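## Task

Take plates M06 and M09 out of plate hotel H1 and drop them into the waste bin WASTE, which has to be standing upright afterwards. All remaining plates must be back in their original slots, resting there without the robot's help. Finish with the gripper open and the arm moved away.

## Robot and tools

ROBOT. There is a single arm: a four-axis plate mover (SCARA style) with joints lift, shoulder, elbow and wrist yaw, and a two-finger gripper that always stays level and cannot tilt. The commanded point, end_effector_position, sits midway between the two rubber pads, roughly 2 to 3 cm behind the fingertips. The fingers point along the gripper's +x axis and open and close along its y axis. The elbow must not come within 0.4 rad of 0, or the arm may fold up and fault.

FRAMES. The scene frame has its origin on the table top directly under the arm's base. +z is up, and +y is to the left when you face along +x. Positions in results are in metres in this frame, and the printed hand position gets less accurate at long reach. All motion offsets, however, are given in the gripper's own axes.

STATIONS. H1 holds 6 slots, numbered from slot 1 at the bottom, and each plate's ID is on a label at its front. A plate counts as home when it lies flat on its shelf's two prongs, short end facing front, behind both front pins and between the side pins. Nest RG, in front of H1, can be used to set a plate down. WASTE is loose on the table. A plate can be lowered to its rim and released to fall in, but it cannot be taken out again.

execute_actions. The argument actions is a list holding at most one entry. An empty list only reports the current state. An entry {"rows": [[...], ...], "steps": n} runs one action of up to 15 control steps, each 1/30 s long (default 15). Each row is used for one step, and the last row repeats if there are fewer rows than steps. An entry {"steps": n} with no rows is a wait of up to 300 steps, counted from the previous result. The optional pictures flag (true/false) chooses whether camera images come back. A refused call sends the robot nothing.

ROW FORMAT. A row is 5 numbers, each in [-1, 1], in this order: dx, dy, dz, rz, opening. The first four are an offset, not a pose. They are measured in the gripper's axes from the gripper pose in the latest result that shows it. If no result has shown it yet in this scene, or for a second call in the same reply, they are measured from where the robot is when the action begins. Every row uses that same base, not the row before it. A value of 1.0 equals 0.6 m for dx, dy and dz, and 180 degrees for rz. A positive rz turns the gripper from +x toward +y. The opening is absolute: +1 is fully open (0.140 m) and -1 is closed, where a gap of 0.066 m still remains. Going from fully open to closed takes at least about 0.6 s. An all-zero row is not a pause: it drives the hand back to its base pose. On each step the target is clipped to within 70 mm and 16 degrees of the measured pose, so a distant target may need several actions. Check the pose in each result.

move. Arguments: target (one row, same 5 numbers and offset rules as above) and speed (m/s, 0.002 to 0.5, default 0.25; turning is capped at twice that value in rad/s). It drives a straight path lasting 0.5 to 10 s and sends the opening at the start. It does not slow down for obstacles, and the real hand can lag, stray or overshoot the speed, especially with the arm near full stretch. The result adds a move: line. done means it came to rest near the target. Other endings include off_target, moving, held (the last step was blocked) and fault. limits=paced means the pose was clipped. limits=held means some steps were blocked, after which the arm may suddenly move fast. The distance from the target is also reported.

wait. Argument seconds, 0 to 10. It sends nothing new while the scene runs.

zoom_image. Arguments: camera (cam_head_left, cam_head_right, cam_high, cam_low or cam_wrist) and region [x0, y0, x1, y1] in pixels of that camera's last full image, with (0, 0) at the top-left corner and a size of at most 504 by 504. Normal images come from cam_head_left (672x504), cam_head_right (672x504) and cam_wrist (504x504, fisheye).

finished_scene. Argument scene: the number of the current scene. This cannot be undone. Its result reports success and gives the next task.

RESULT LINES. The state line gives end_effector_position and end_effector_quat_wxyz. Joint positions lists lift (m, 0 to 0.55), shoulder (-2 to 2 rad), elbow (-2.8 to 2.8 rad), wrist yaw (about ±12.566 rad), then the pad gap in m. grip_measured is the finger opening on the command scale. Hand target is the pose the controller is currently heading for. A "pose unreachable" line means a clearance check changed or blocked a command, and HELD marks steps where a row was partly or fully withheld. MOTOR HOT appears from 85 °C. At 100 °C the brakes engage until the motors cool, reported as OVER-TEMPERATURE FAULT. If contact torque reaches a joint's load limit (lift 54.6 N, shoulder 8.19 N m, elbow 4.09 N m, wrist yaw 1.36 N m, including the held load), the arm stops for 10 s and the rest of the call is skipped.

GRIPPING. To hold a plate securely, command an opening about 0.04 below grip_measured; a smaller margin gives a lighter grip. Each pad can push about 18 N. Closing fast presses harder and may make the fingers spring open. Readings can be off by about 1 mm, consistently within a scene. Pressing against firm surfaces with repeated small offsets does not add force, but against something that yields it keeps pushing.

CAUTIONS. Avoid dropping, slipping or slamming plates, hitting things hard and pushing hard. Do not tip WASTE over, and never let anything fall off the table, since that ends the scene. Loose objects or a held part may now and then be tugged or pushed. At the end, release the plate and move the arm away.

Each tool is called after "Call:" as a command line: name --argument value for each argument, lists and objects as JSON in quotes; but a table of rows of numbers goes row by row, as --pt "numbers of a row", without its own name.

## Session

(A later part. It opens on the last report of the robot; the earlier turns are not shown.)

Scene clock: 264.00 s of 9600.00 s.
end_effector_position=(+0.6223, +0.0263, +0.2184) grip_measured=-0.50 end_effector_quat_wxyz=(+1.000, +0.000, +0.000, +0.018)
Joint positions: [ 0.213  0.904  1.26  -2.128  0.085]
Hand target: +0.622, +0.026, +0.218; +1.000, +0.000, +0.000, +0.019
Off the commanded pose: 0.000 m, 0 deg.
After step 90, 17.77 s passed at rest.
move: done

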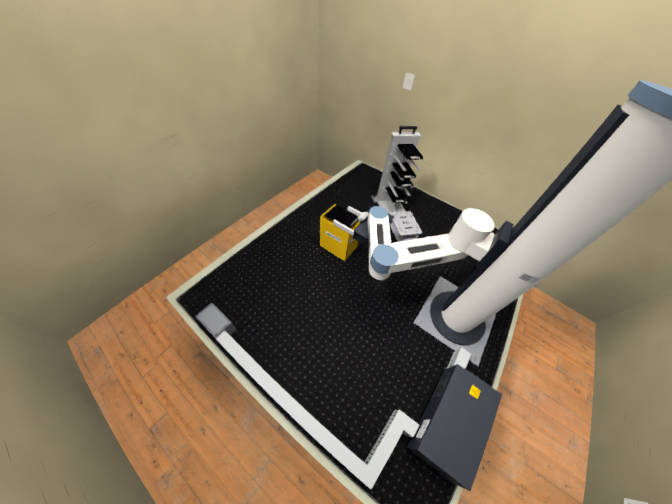

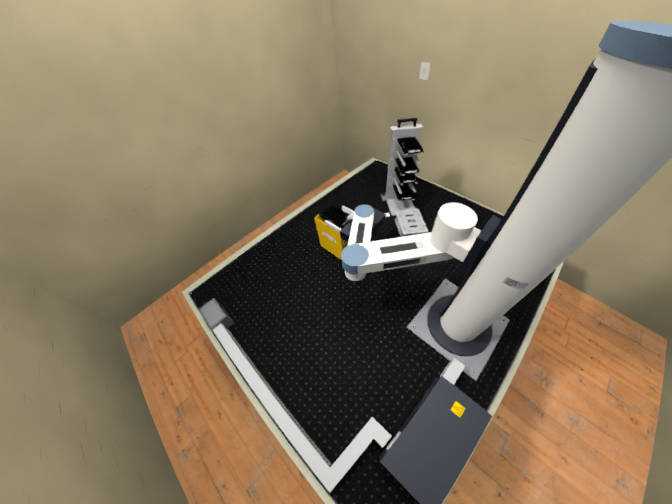

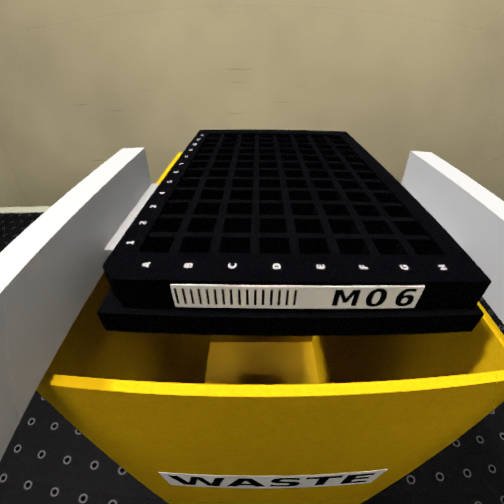

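Call:
move --target '[-0.2526, -0.601, 0.028, -0.2327, 0.2]' --speed 0.35

Call:
move --target '[0, 0, -0.197, 0, 0.2]' --speed 0.25

Scene clock: 283.13 s of 9600.00 s.
end_effector_position=(+0.4841, -0.3394, +0.2352) grip_measured=+0.20 end_effector_quat_wxyz=(+0.940, +0.000, +0.000, -0.340)
Joint positions: [ 0.23  -0.081  1.323 -1.936  0.11 ]
Hand target: +0.484, -0.339, +0.235; +0.940, +0.000, +0.000, -0.340
Off the commanded pose: 0.000 m, 0 deg.
After step 90, 14.03 s passed at rest.
move: done

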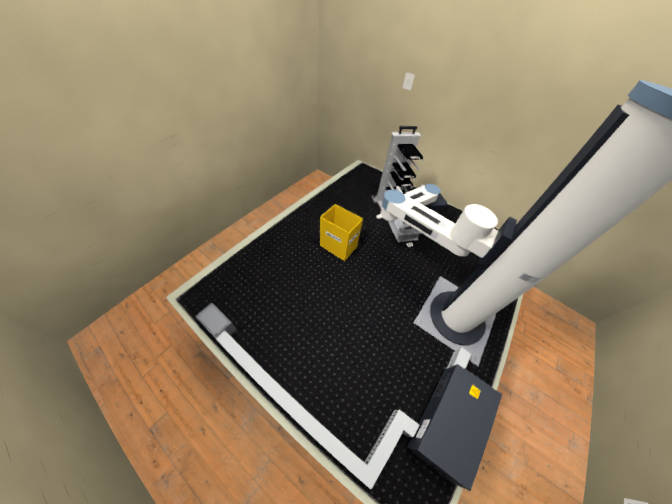

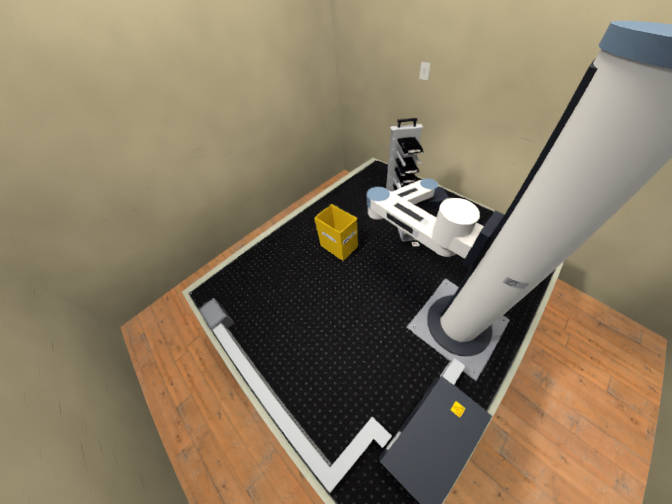

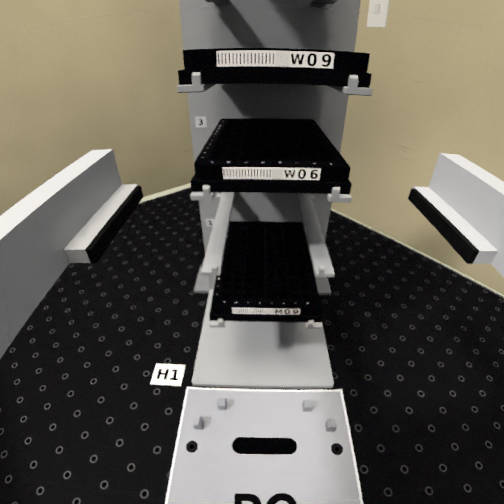

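Scene clock: 284.03 s of 9600.00 s.
end_effector_position=(+0.4841, -0.3394, +0.1170) grip_measured=+0.20 end_effector_quat_wxyz=(+0.940, +0.000, +0.000, -0.340)
Joint positions: [ 0.112 -0.081  1.323 -1.936  0.11 ]
Hand target: +0.484, -0.339, +0.117; +0.940, +0.000, +0.000, -0.340
Off the commanded pose: 0.000 m, 0 deg.
move: done

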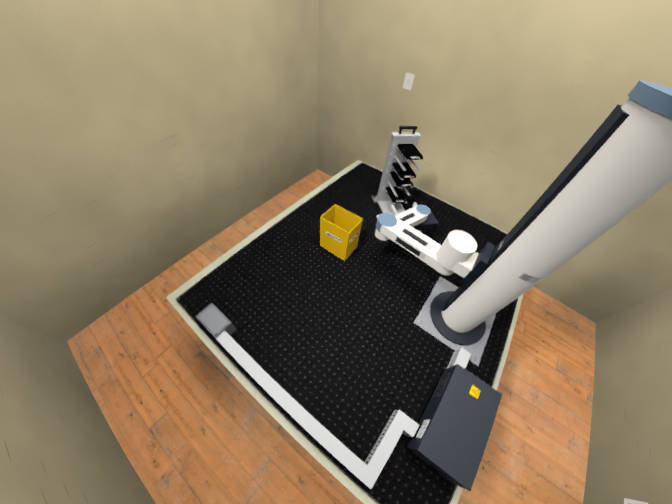

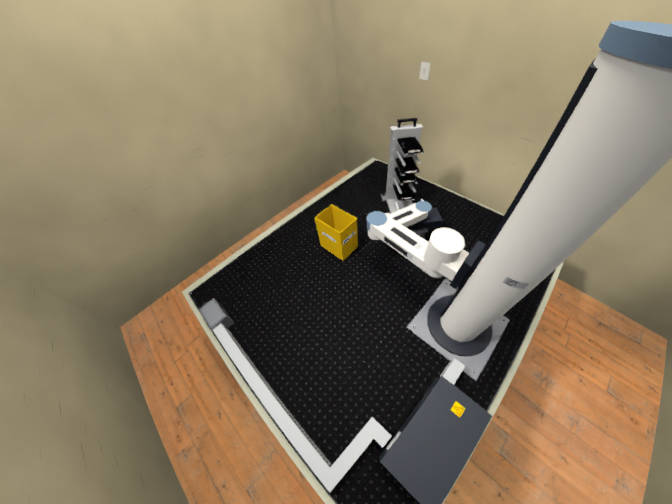

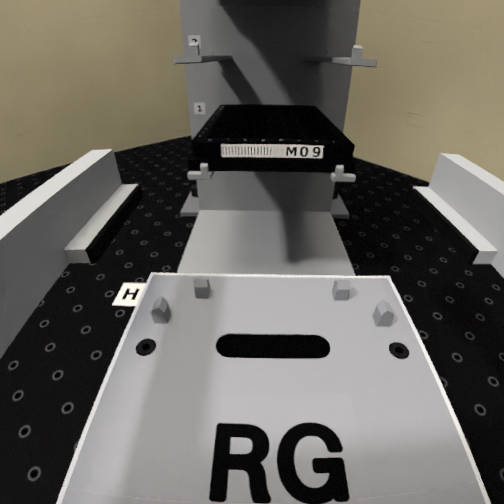

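Call:
move --target '[0.1705, -0.0013, -0.003, 0, 0.2]' --speed 0.15

Scene clock: 289.50 s of 9600.00 s.
end_effector_position=(+0.5622, -0.4056, +0.1152) grip_measured=+0.20 end_effector_quat_wxyz=(+0.940, +0.000, +0.000, -0.340)
Joint positions: [ 0.11  -0.276  1.889 -2.307  0.11 ]
Hand target: +0.562, -0.406, +0.115; +0.940, +0.000, +0.000, -0.340
Off the commanded pose: 0.000 m, 0 deg.
After step 90, 1.43 s passed at rest.
move: done

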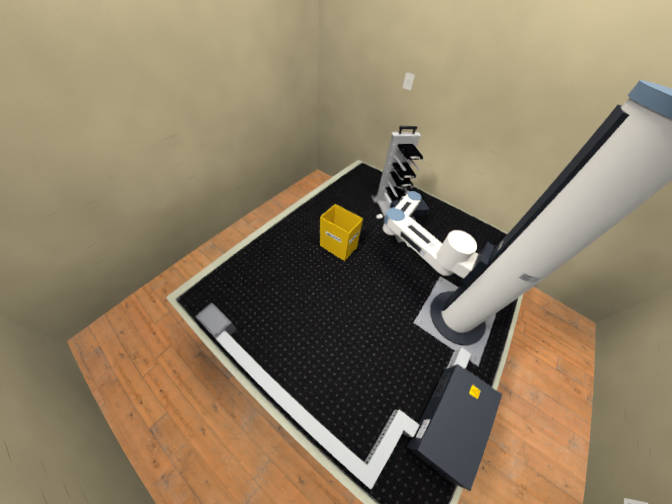

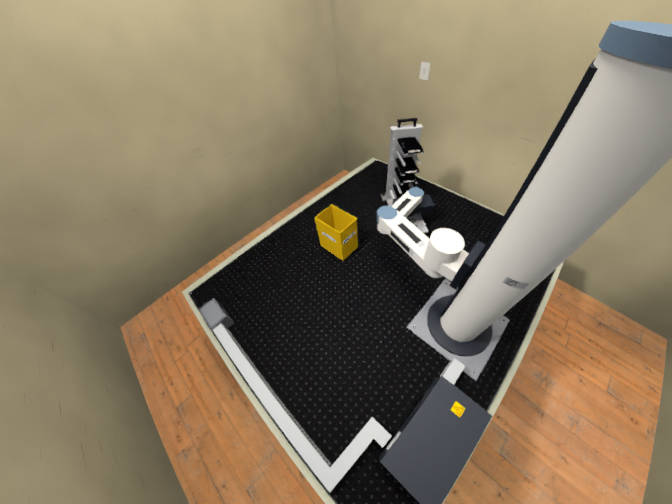

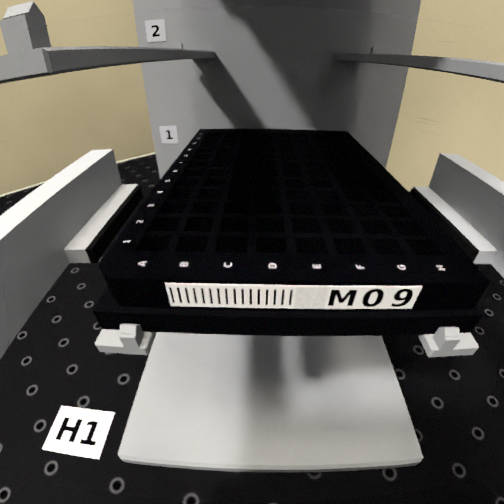

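Matches the earlier grip pose. Close, lift, retract.

Call:
move --target '[0, 0, 0, 0, -0.55]' --speed 0.05

Call:
move --target '[0, 0, 0.02, 0, -0.55]' --speed 0.03

Scene clock: 294.57 s of 9600.00 s.
end_effector_position=(+0.5622, -0.4056, +0.1152) grip_measured=-0.50 end_effector_quat_wxyz=(+0.940, +0.000, +0.000, -0.340)
Joint positions: [ 0.11  -0.276  1.889 -2.307  0.085]
Hand target: +0.562, -0.406, +0.115; +0.940, +0.000, +0.000, -0.340
Off the commanded pose: 0.000 m, 0 deg.
After step 90, 1.37 s passed at rest.
move: done

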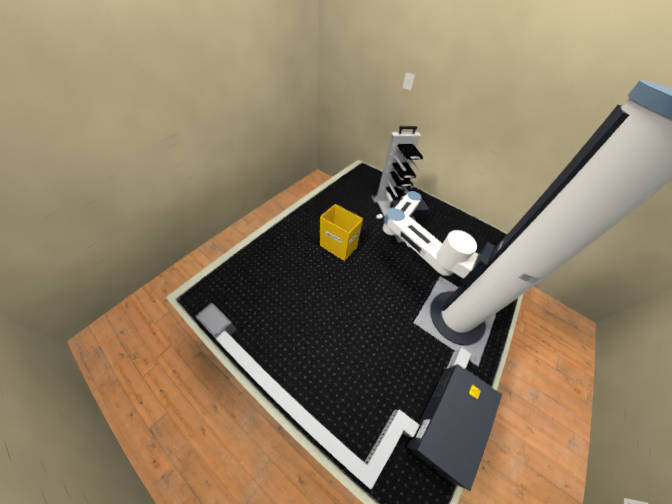

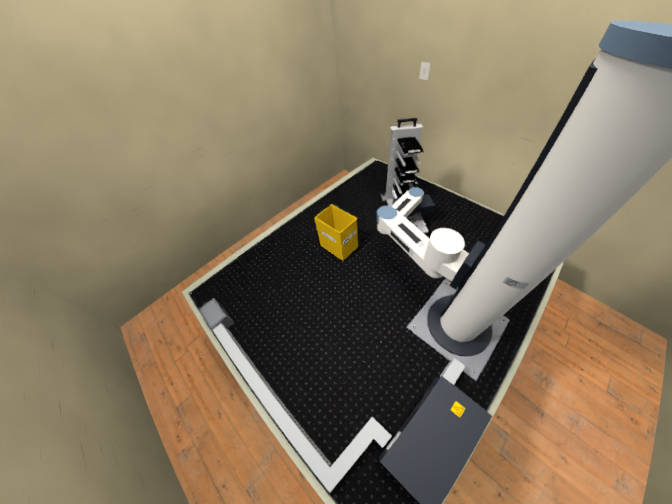

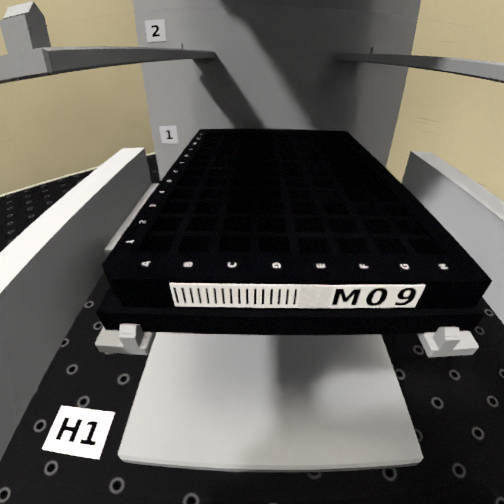

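Scene clock: 295.27 s of 9600.00 s.
end_effector_position=(+0.5622, -0.4056, +0.1272) grip_measured=-0.50 end_effector_quat_wxyz=(+0.940, +0.000, +0.000, -0.340)
Joint positions: [ 0.122 -0.276  1.889 -2.307  0.085]
Hand target: +0.562, -0.406, +0.127; +0.940, +0.000, +0.000, -0.340
Off the commanded pose: 0.000 m, 0 deg.
move: done

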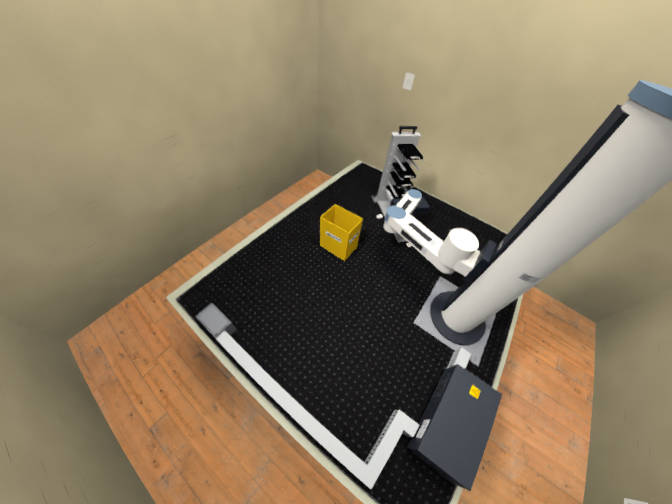

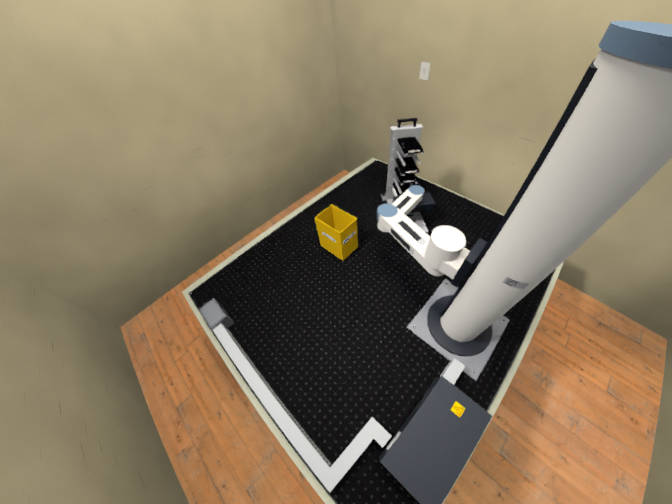

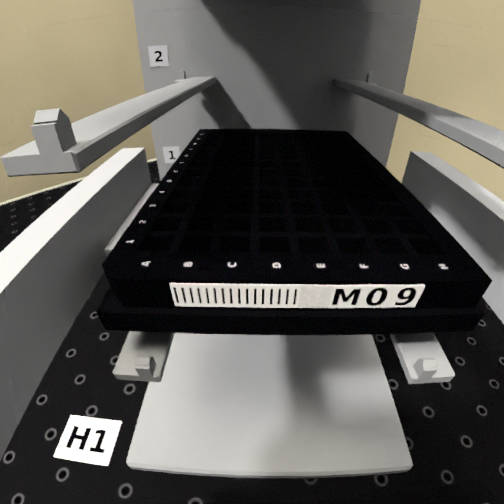

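Call:
move --target '[-0.27, 0, 0, 0, -0.55]' --speed 0.2

Call:
move --target '[0, 0, 0.175, 0, -0.55]' --speed 0.25

Call:
move --target '[-0.1135, 0.6172, -0.021, 0.2327, -0.55]' --speed 0.3

Scene clock: 304.20 s of 9600.00 s.
end_effector_position=(+0.4376, -0.3019, +0.1272) grip_measured=-0.50 end_effector_quat_wxyz=(+0.940, +0.000, +0.000, -0.340)
Joint positions: [ 0.122 -0.026  1.05  -1.718  0.085]
Hand target: +0.438, -0.302, +0.127; +0.940, +0.000, +0.000, -0.340
Off the commanded pose: 0.000 m, 0 deg.
After step 90, 4.77 s passed at rest.
move: done

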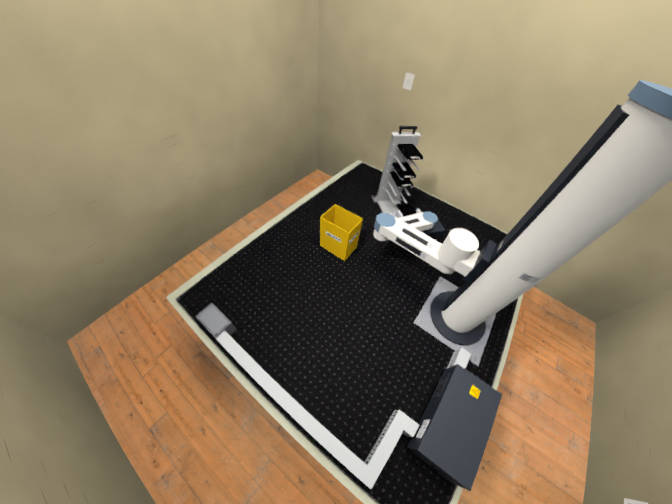

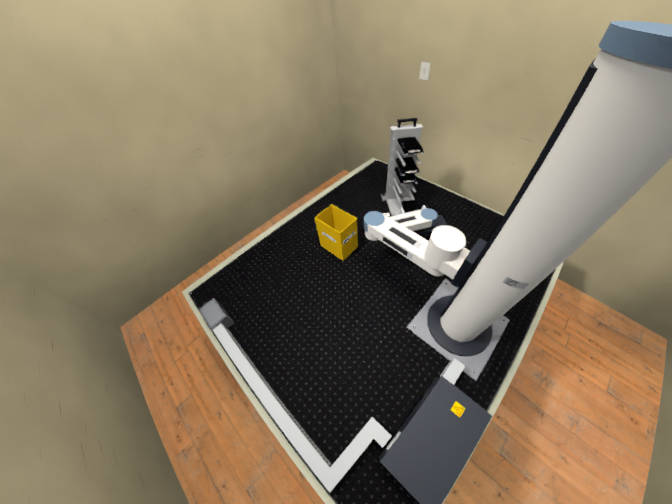

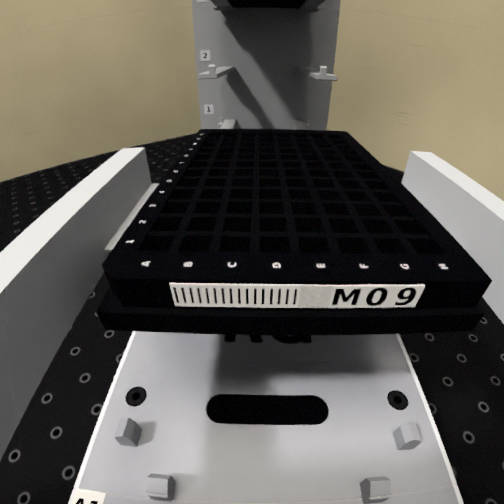

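Scene clock: 305.03 s of 9600.00 s.
end_effector_position=(+0.4376, -0.3019, +0.2322) grip_measured=-0.50 end_effector_quat_wxyz=(+0.940, +0.000, +0.000, -0.340)
Joint positions: [ 0.227 -0.026  1.05  -1.718  0.085]
Hand target: +0.438, -0.302, +0.232; +0.940, +0.000, +0.000, -0.340
Off the commanded pose: 0.000 m, 0 deg.
move: done

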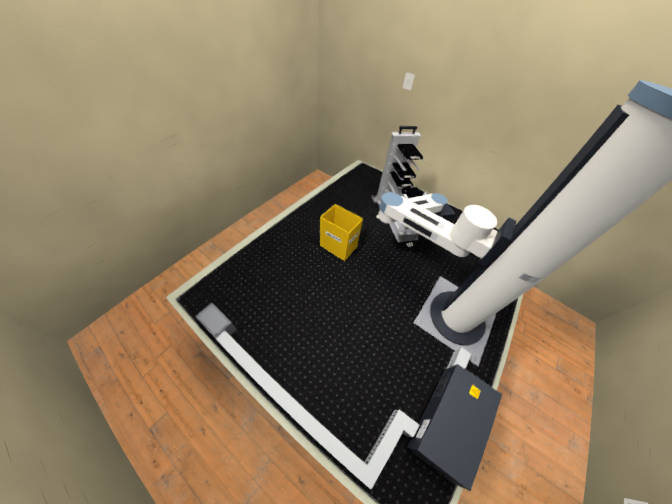

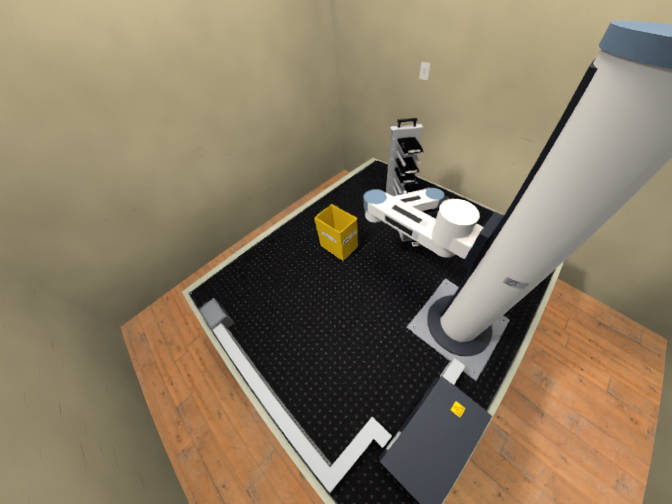

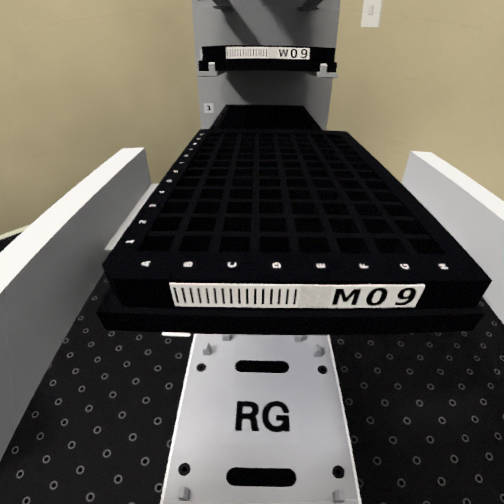

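Scene clock: 306.67 s of 9600.00 s.
end_effector_position=(+0.6223, +0.0262, +0.2196) grip_measured=-0.50 end_effector_quat_wxyz=(+1.000, +0.000, +0.000, +0.019)
Joint positions: [ 0.215  0.904  1.26  -2.127  0.085]
Hand target: +0.622, +0.026, +0.220; +1.000, +0.000, +0.000, +0.018
Off the commanded pose: 0.000 m, 0 deg.
move: done

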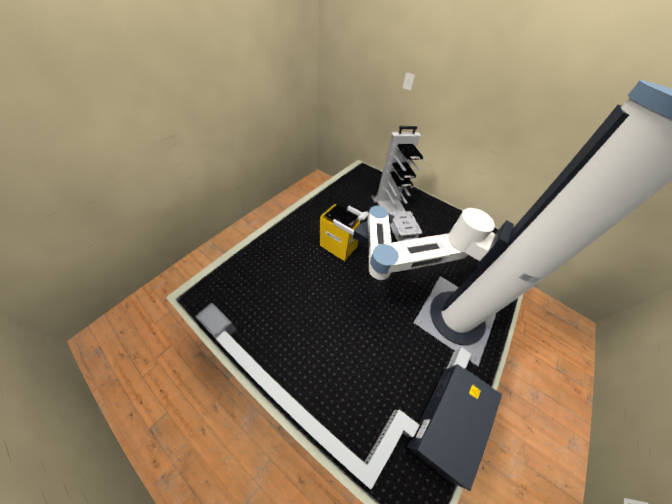

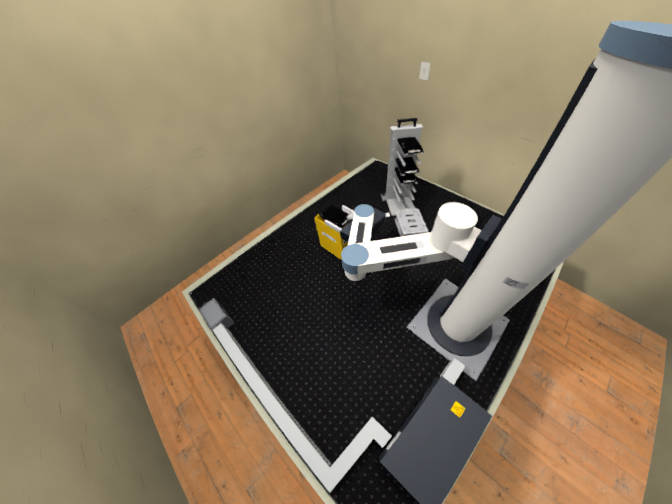

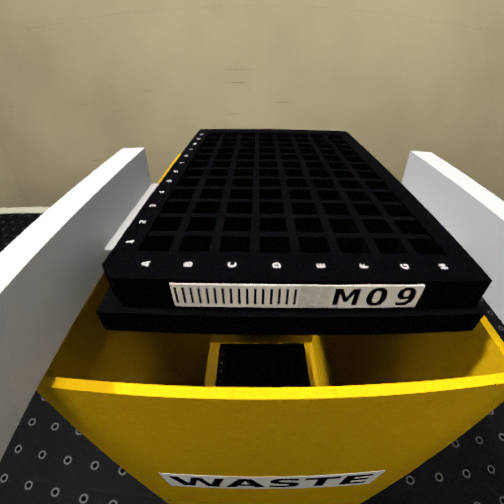

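Call:
move --target '[0, 0, 0, 0, 0.2]'

Call:
move --target '[-0.05, 0, 0.12, 0, 0.2]'

Scene clock: 310.47 s of 9600.00 s.
end_effector_position=(+0.6223, +0.0262, +0.2196) grip_measured=+0.20 end_effector_quat_wxyz=(+1.000, +0.000, +0.000, +0.019)
Joint positions: [ 0.215  0.904  1.26  -2.127  0.11 ]
Hand target: +0.622, +0.026, +0.220; +1.000, +0.000, +0.000, +0.019
Off the commanded pose: 0.000 m, 0 deg.
After step 90, 0.10 s passed at rest.
move: done

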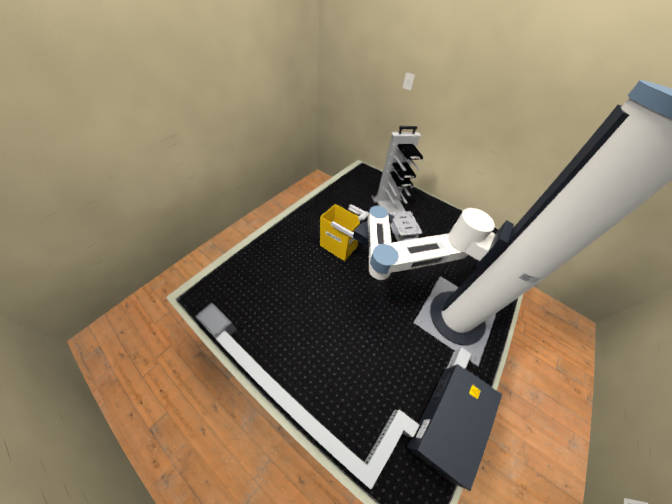

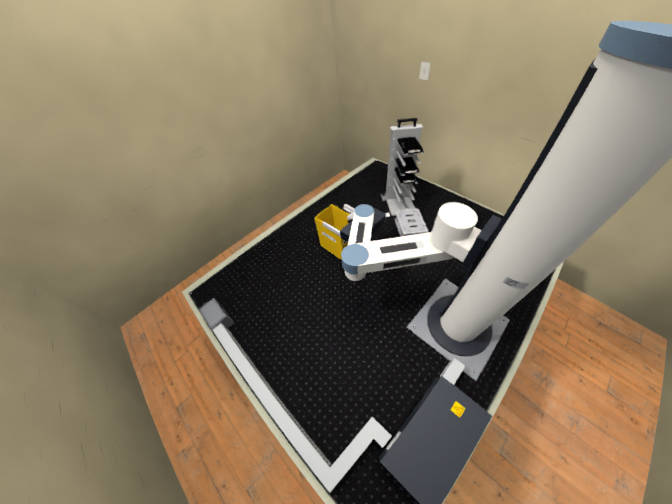

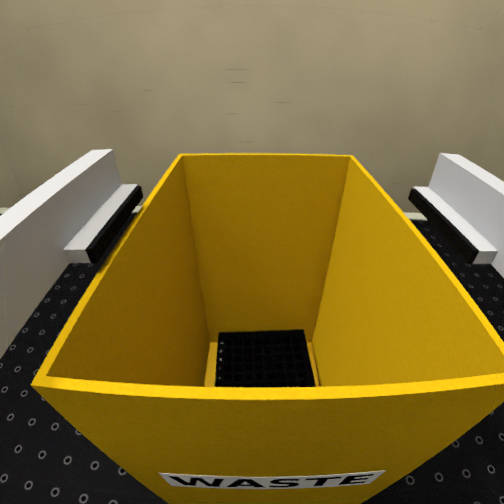

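Scene clock: 311.23 s of 9600.00 s.
end_effector_position=(+0.5923, +0.0250, +0.2916) grip_measured=+0.20 end_effector_quat_wxyz=(+1.000, +0.000, +0.000, +0.018)
Joint positions: [ 0.287  0.96   1.119 -2.043  0.11 ]
Hand target: +0.592, +0.025, +0.292; +1.000, +0.000, +0.000, +0.019
Off the commanded pose: 0.000 m, 0 deg.
move: done

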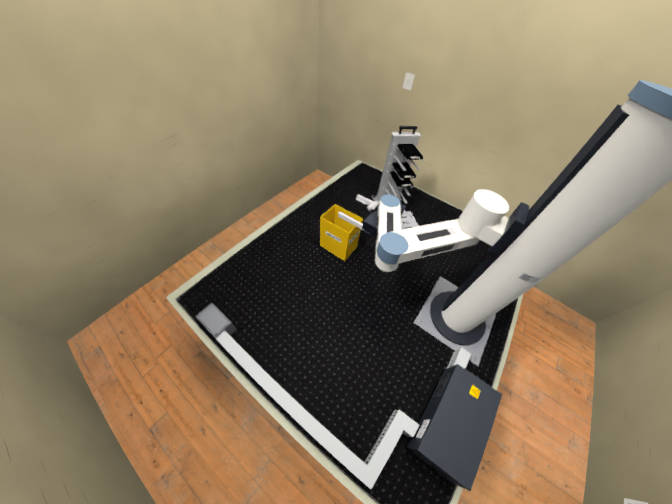

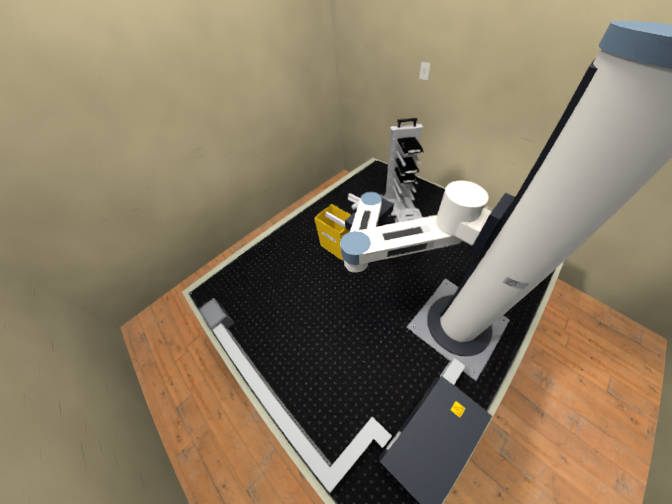

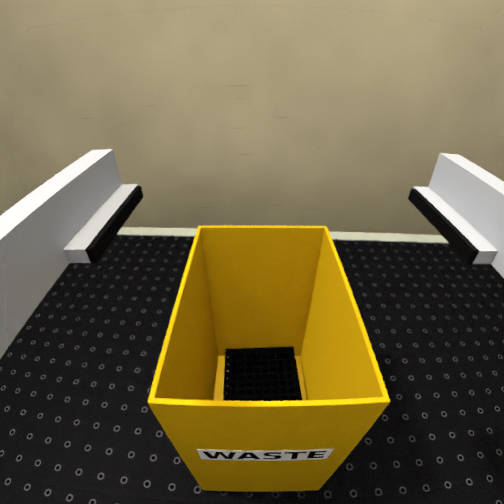

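Call:
finished_scene --scene 1

The scene is finished: the task was done.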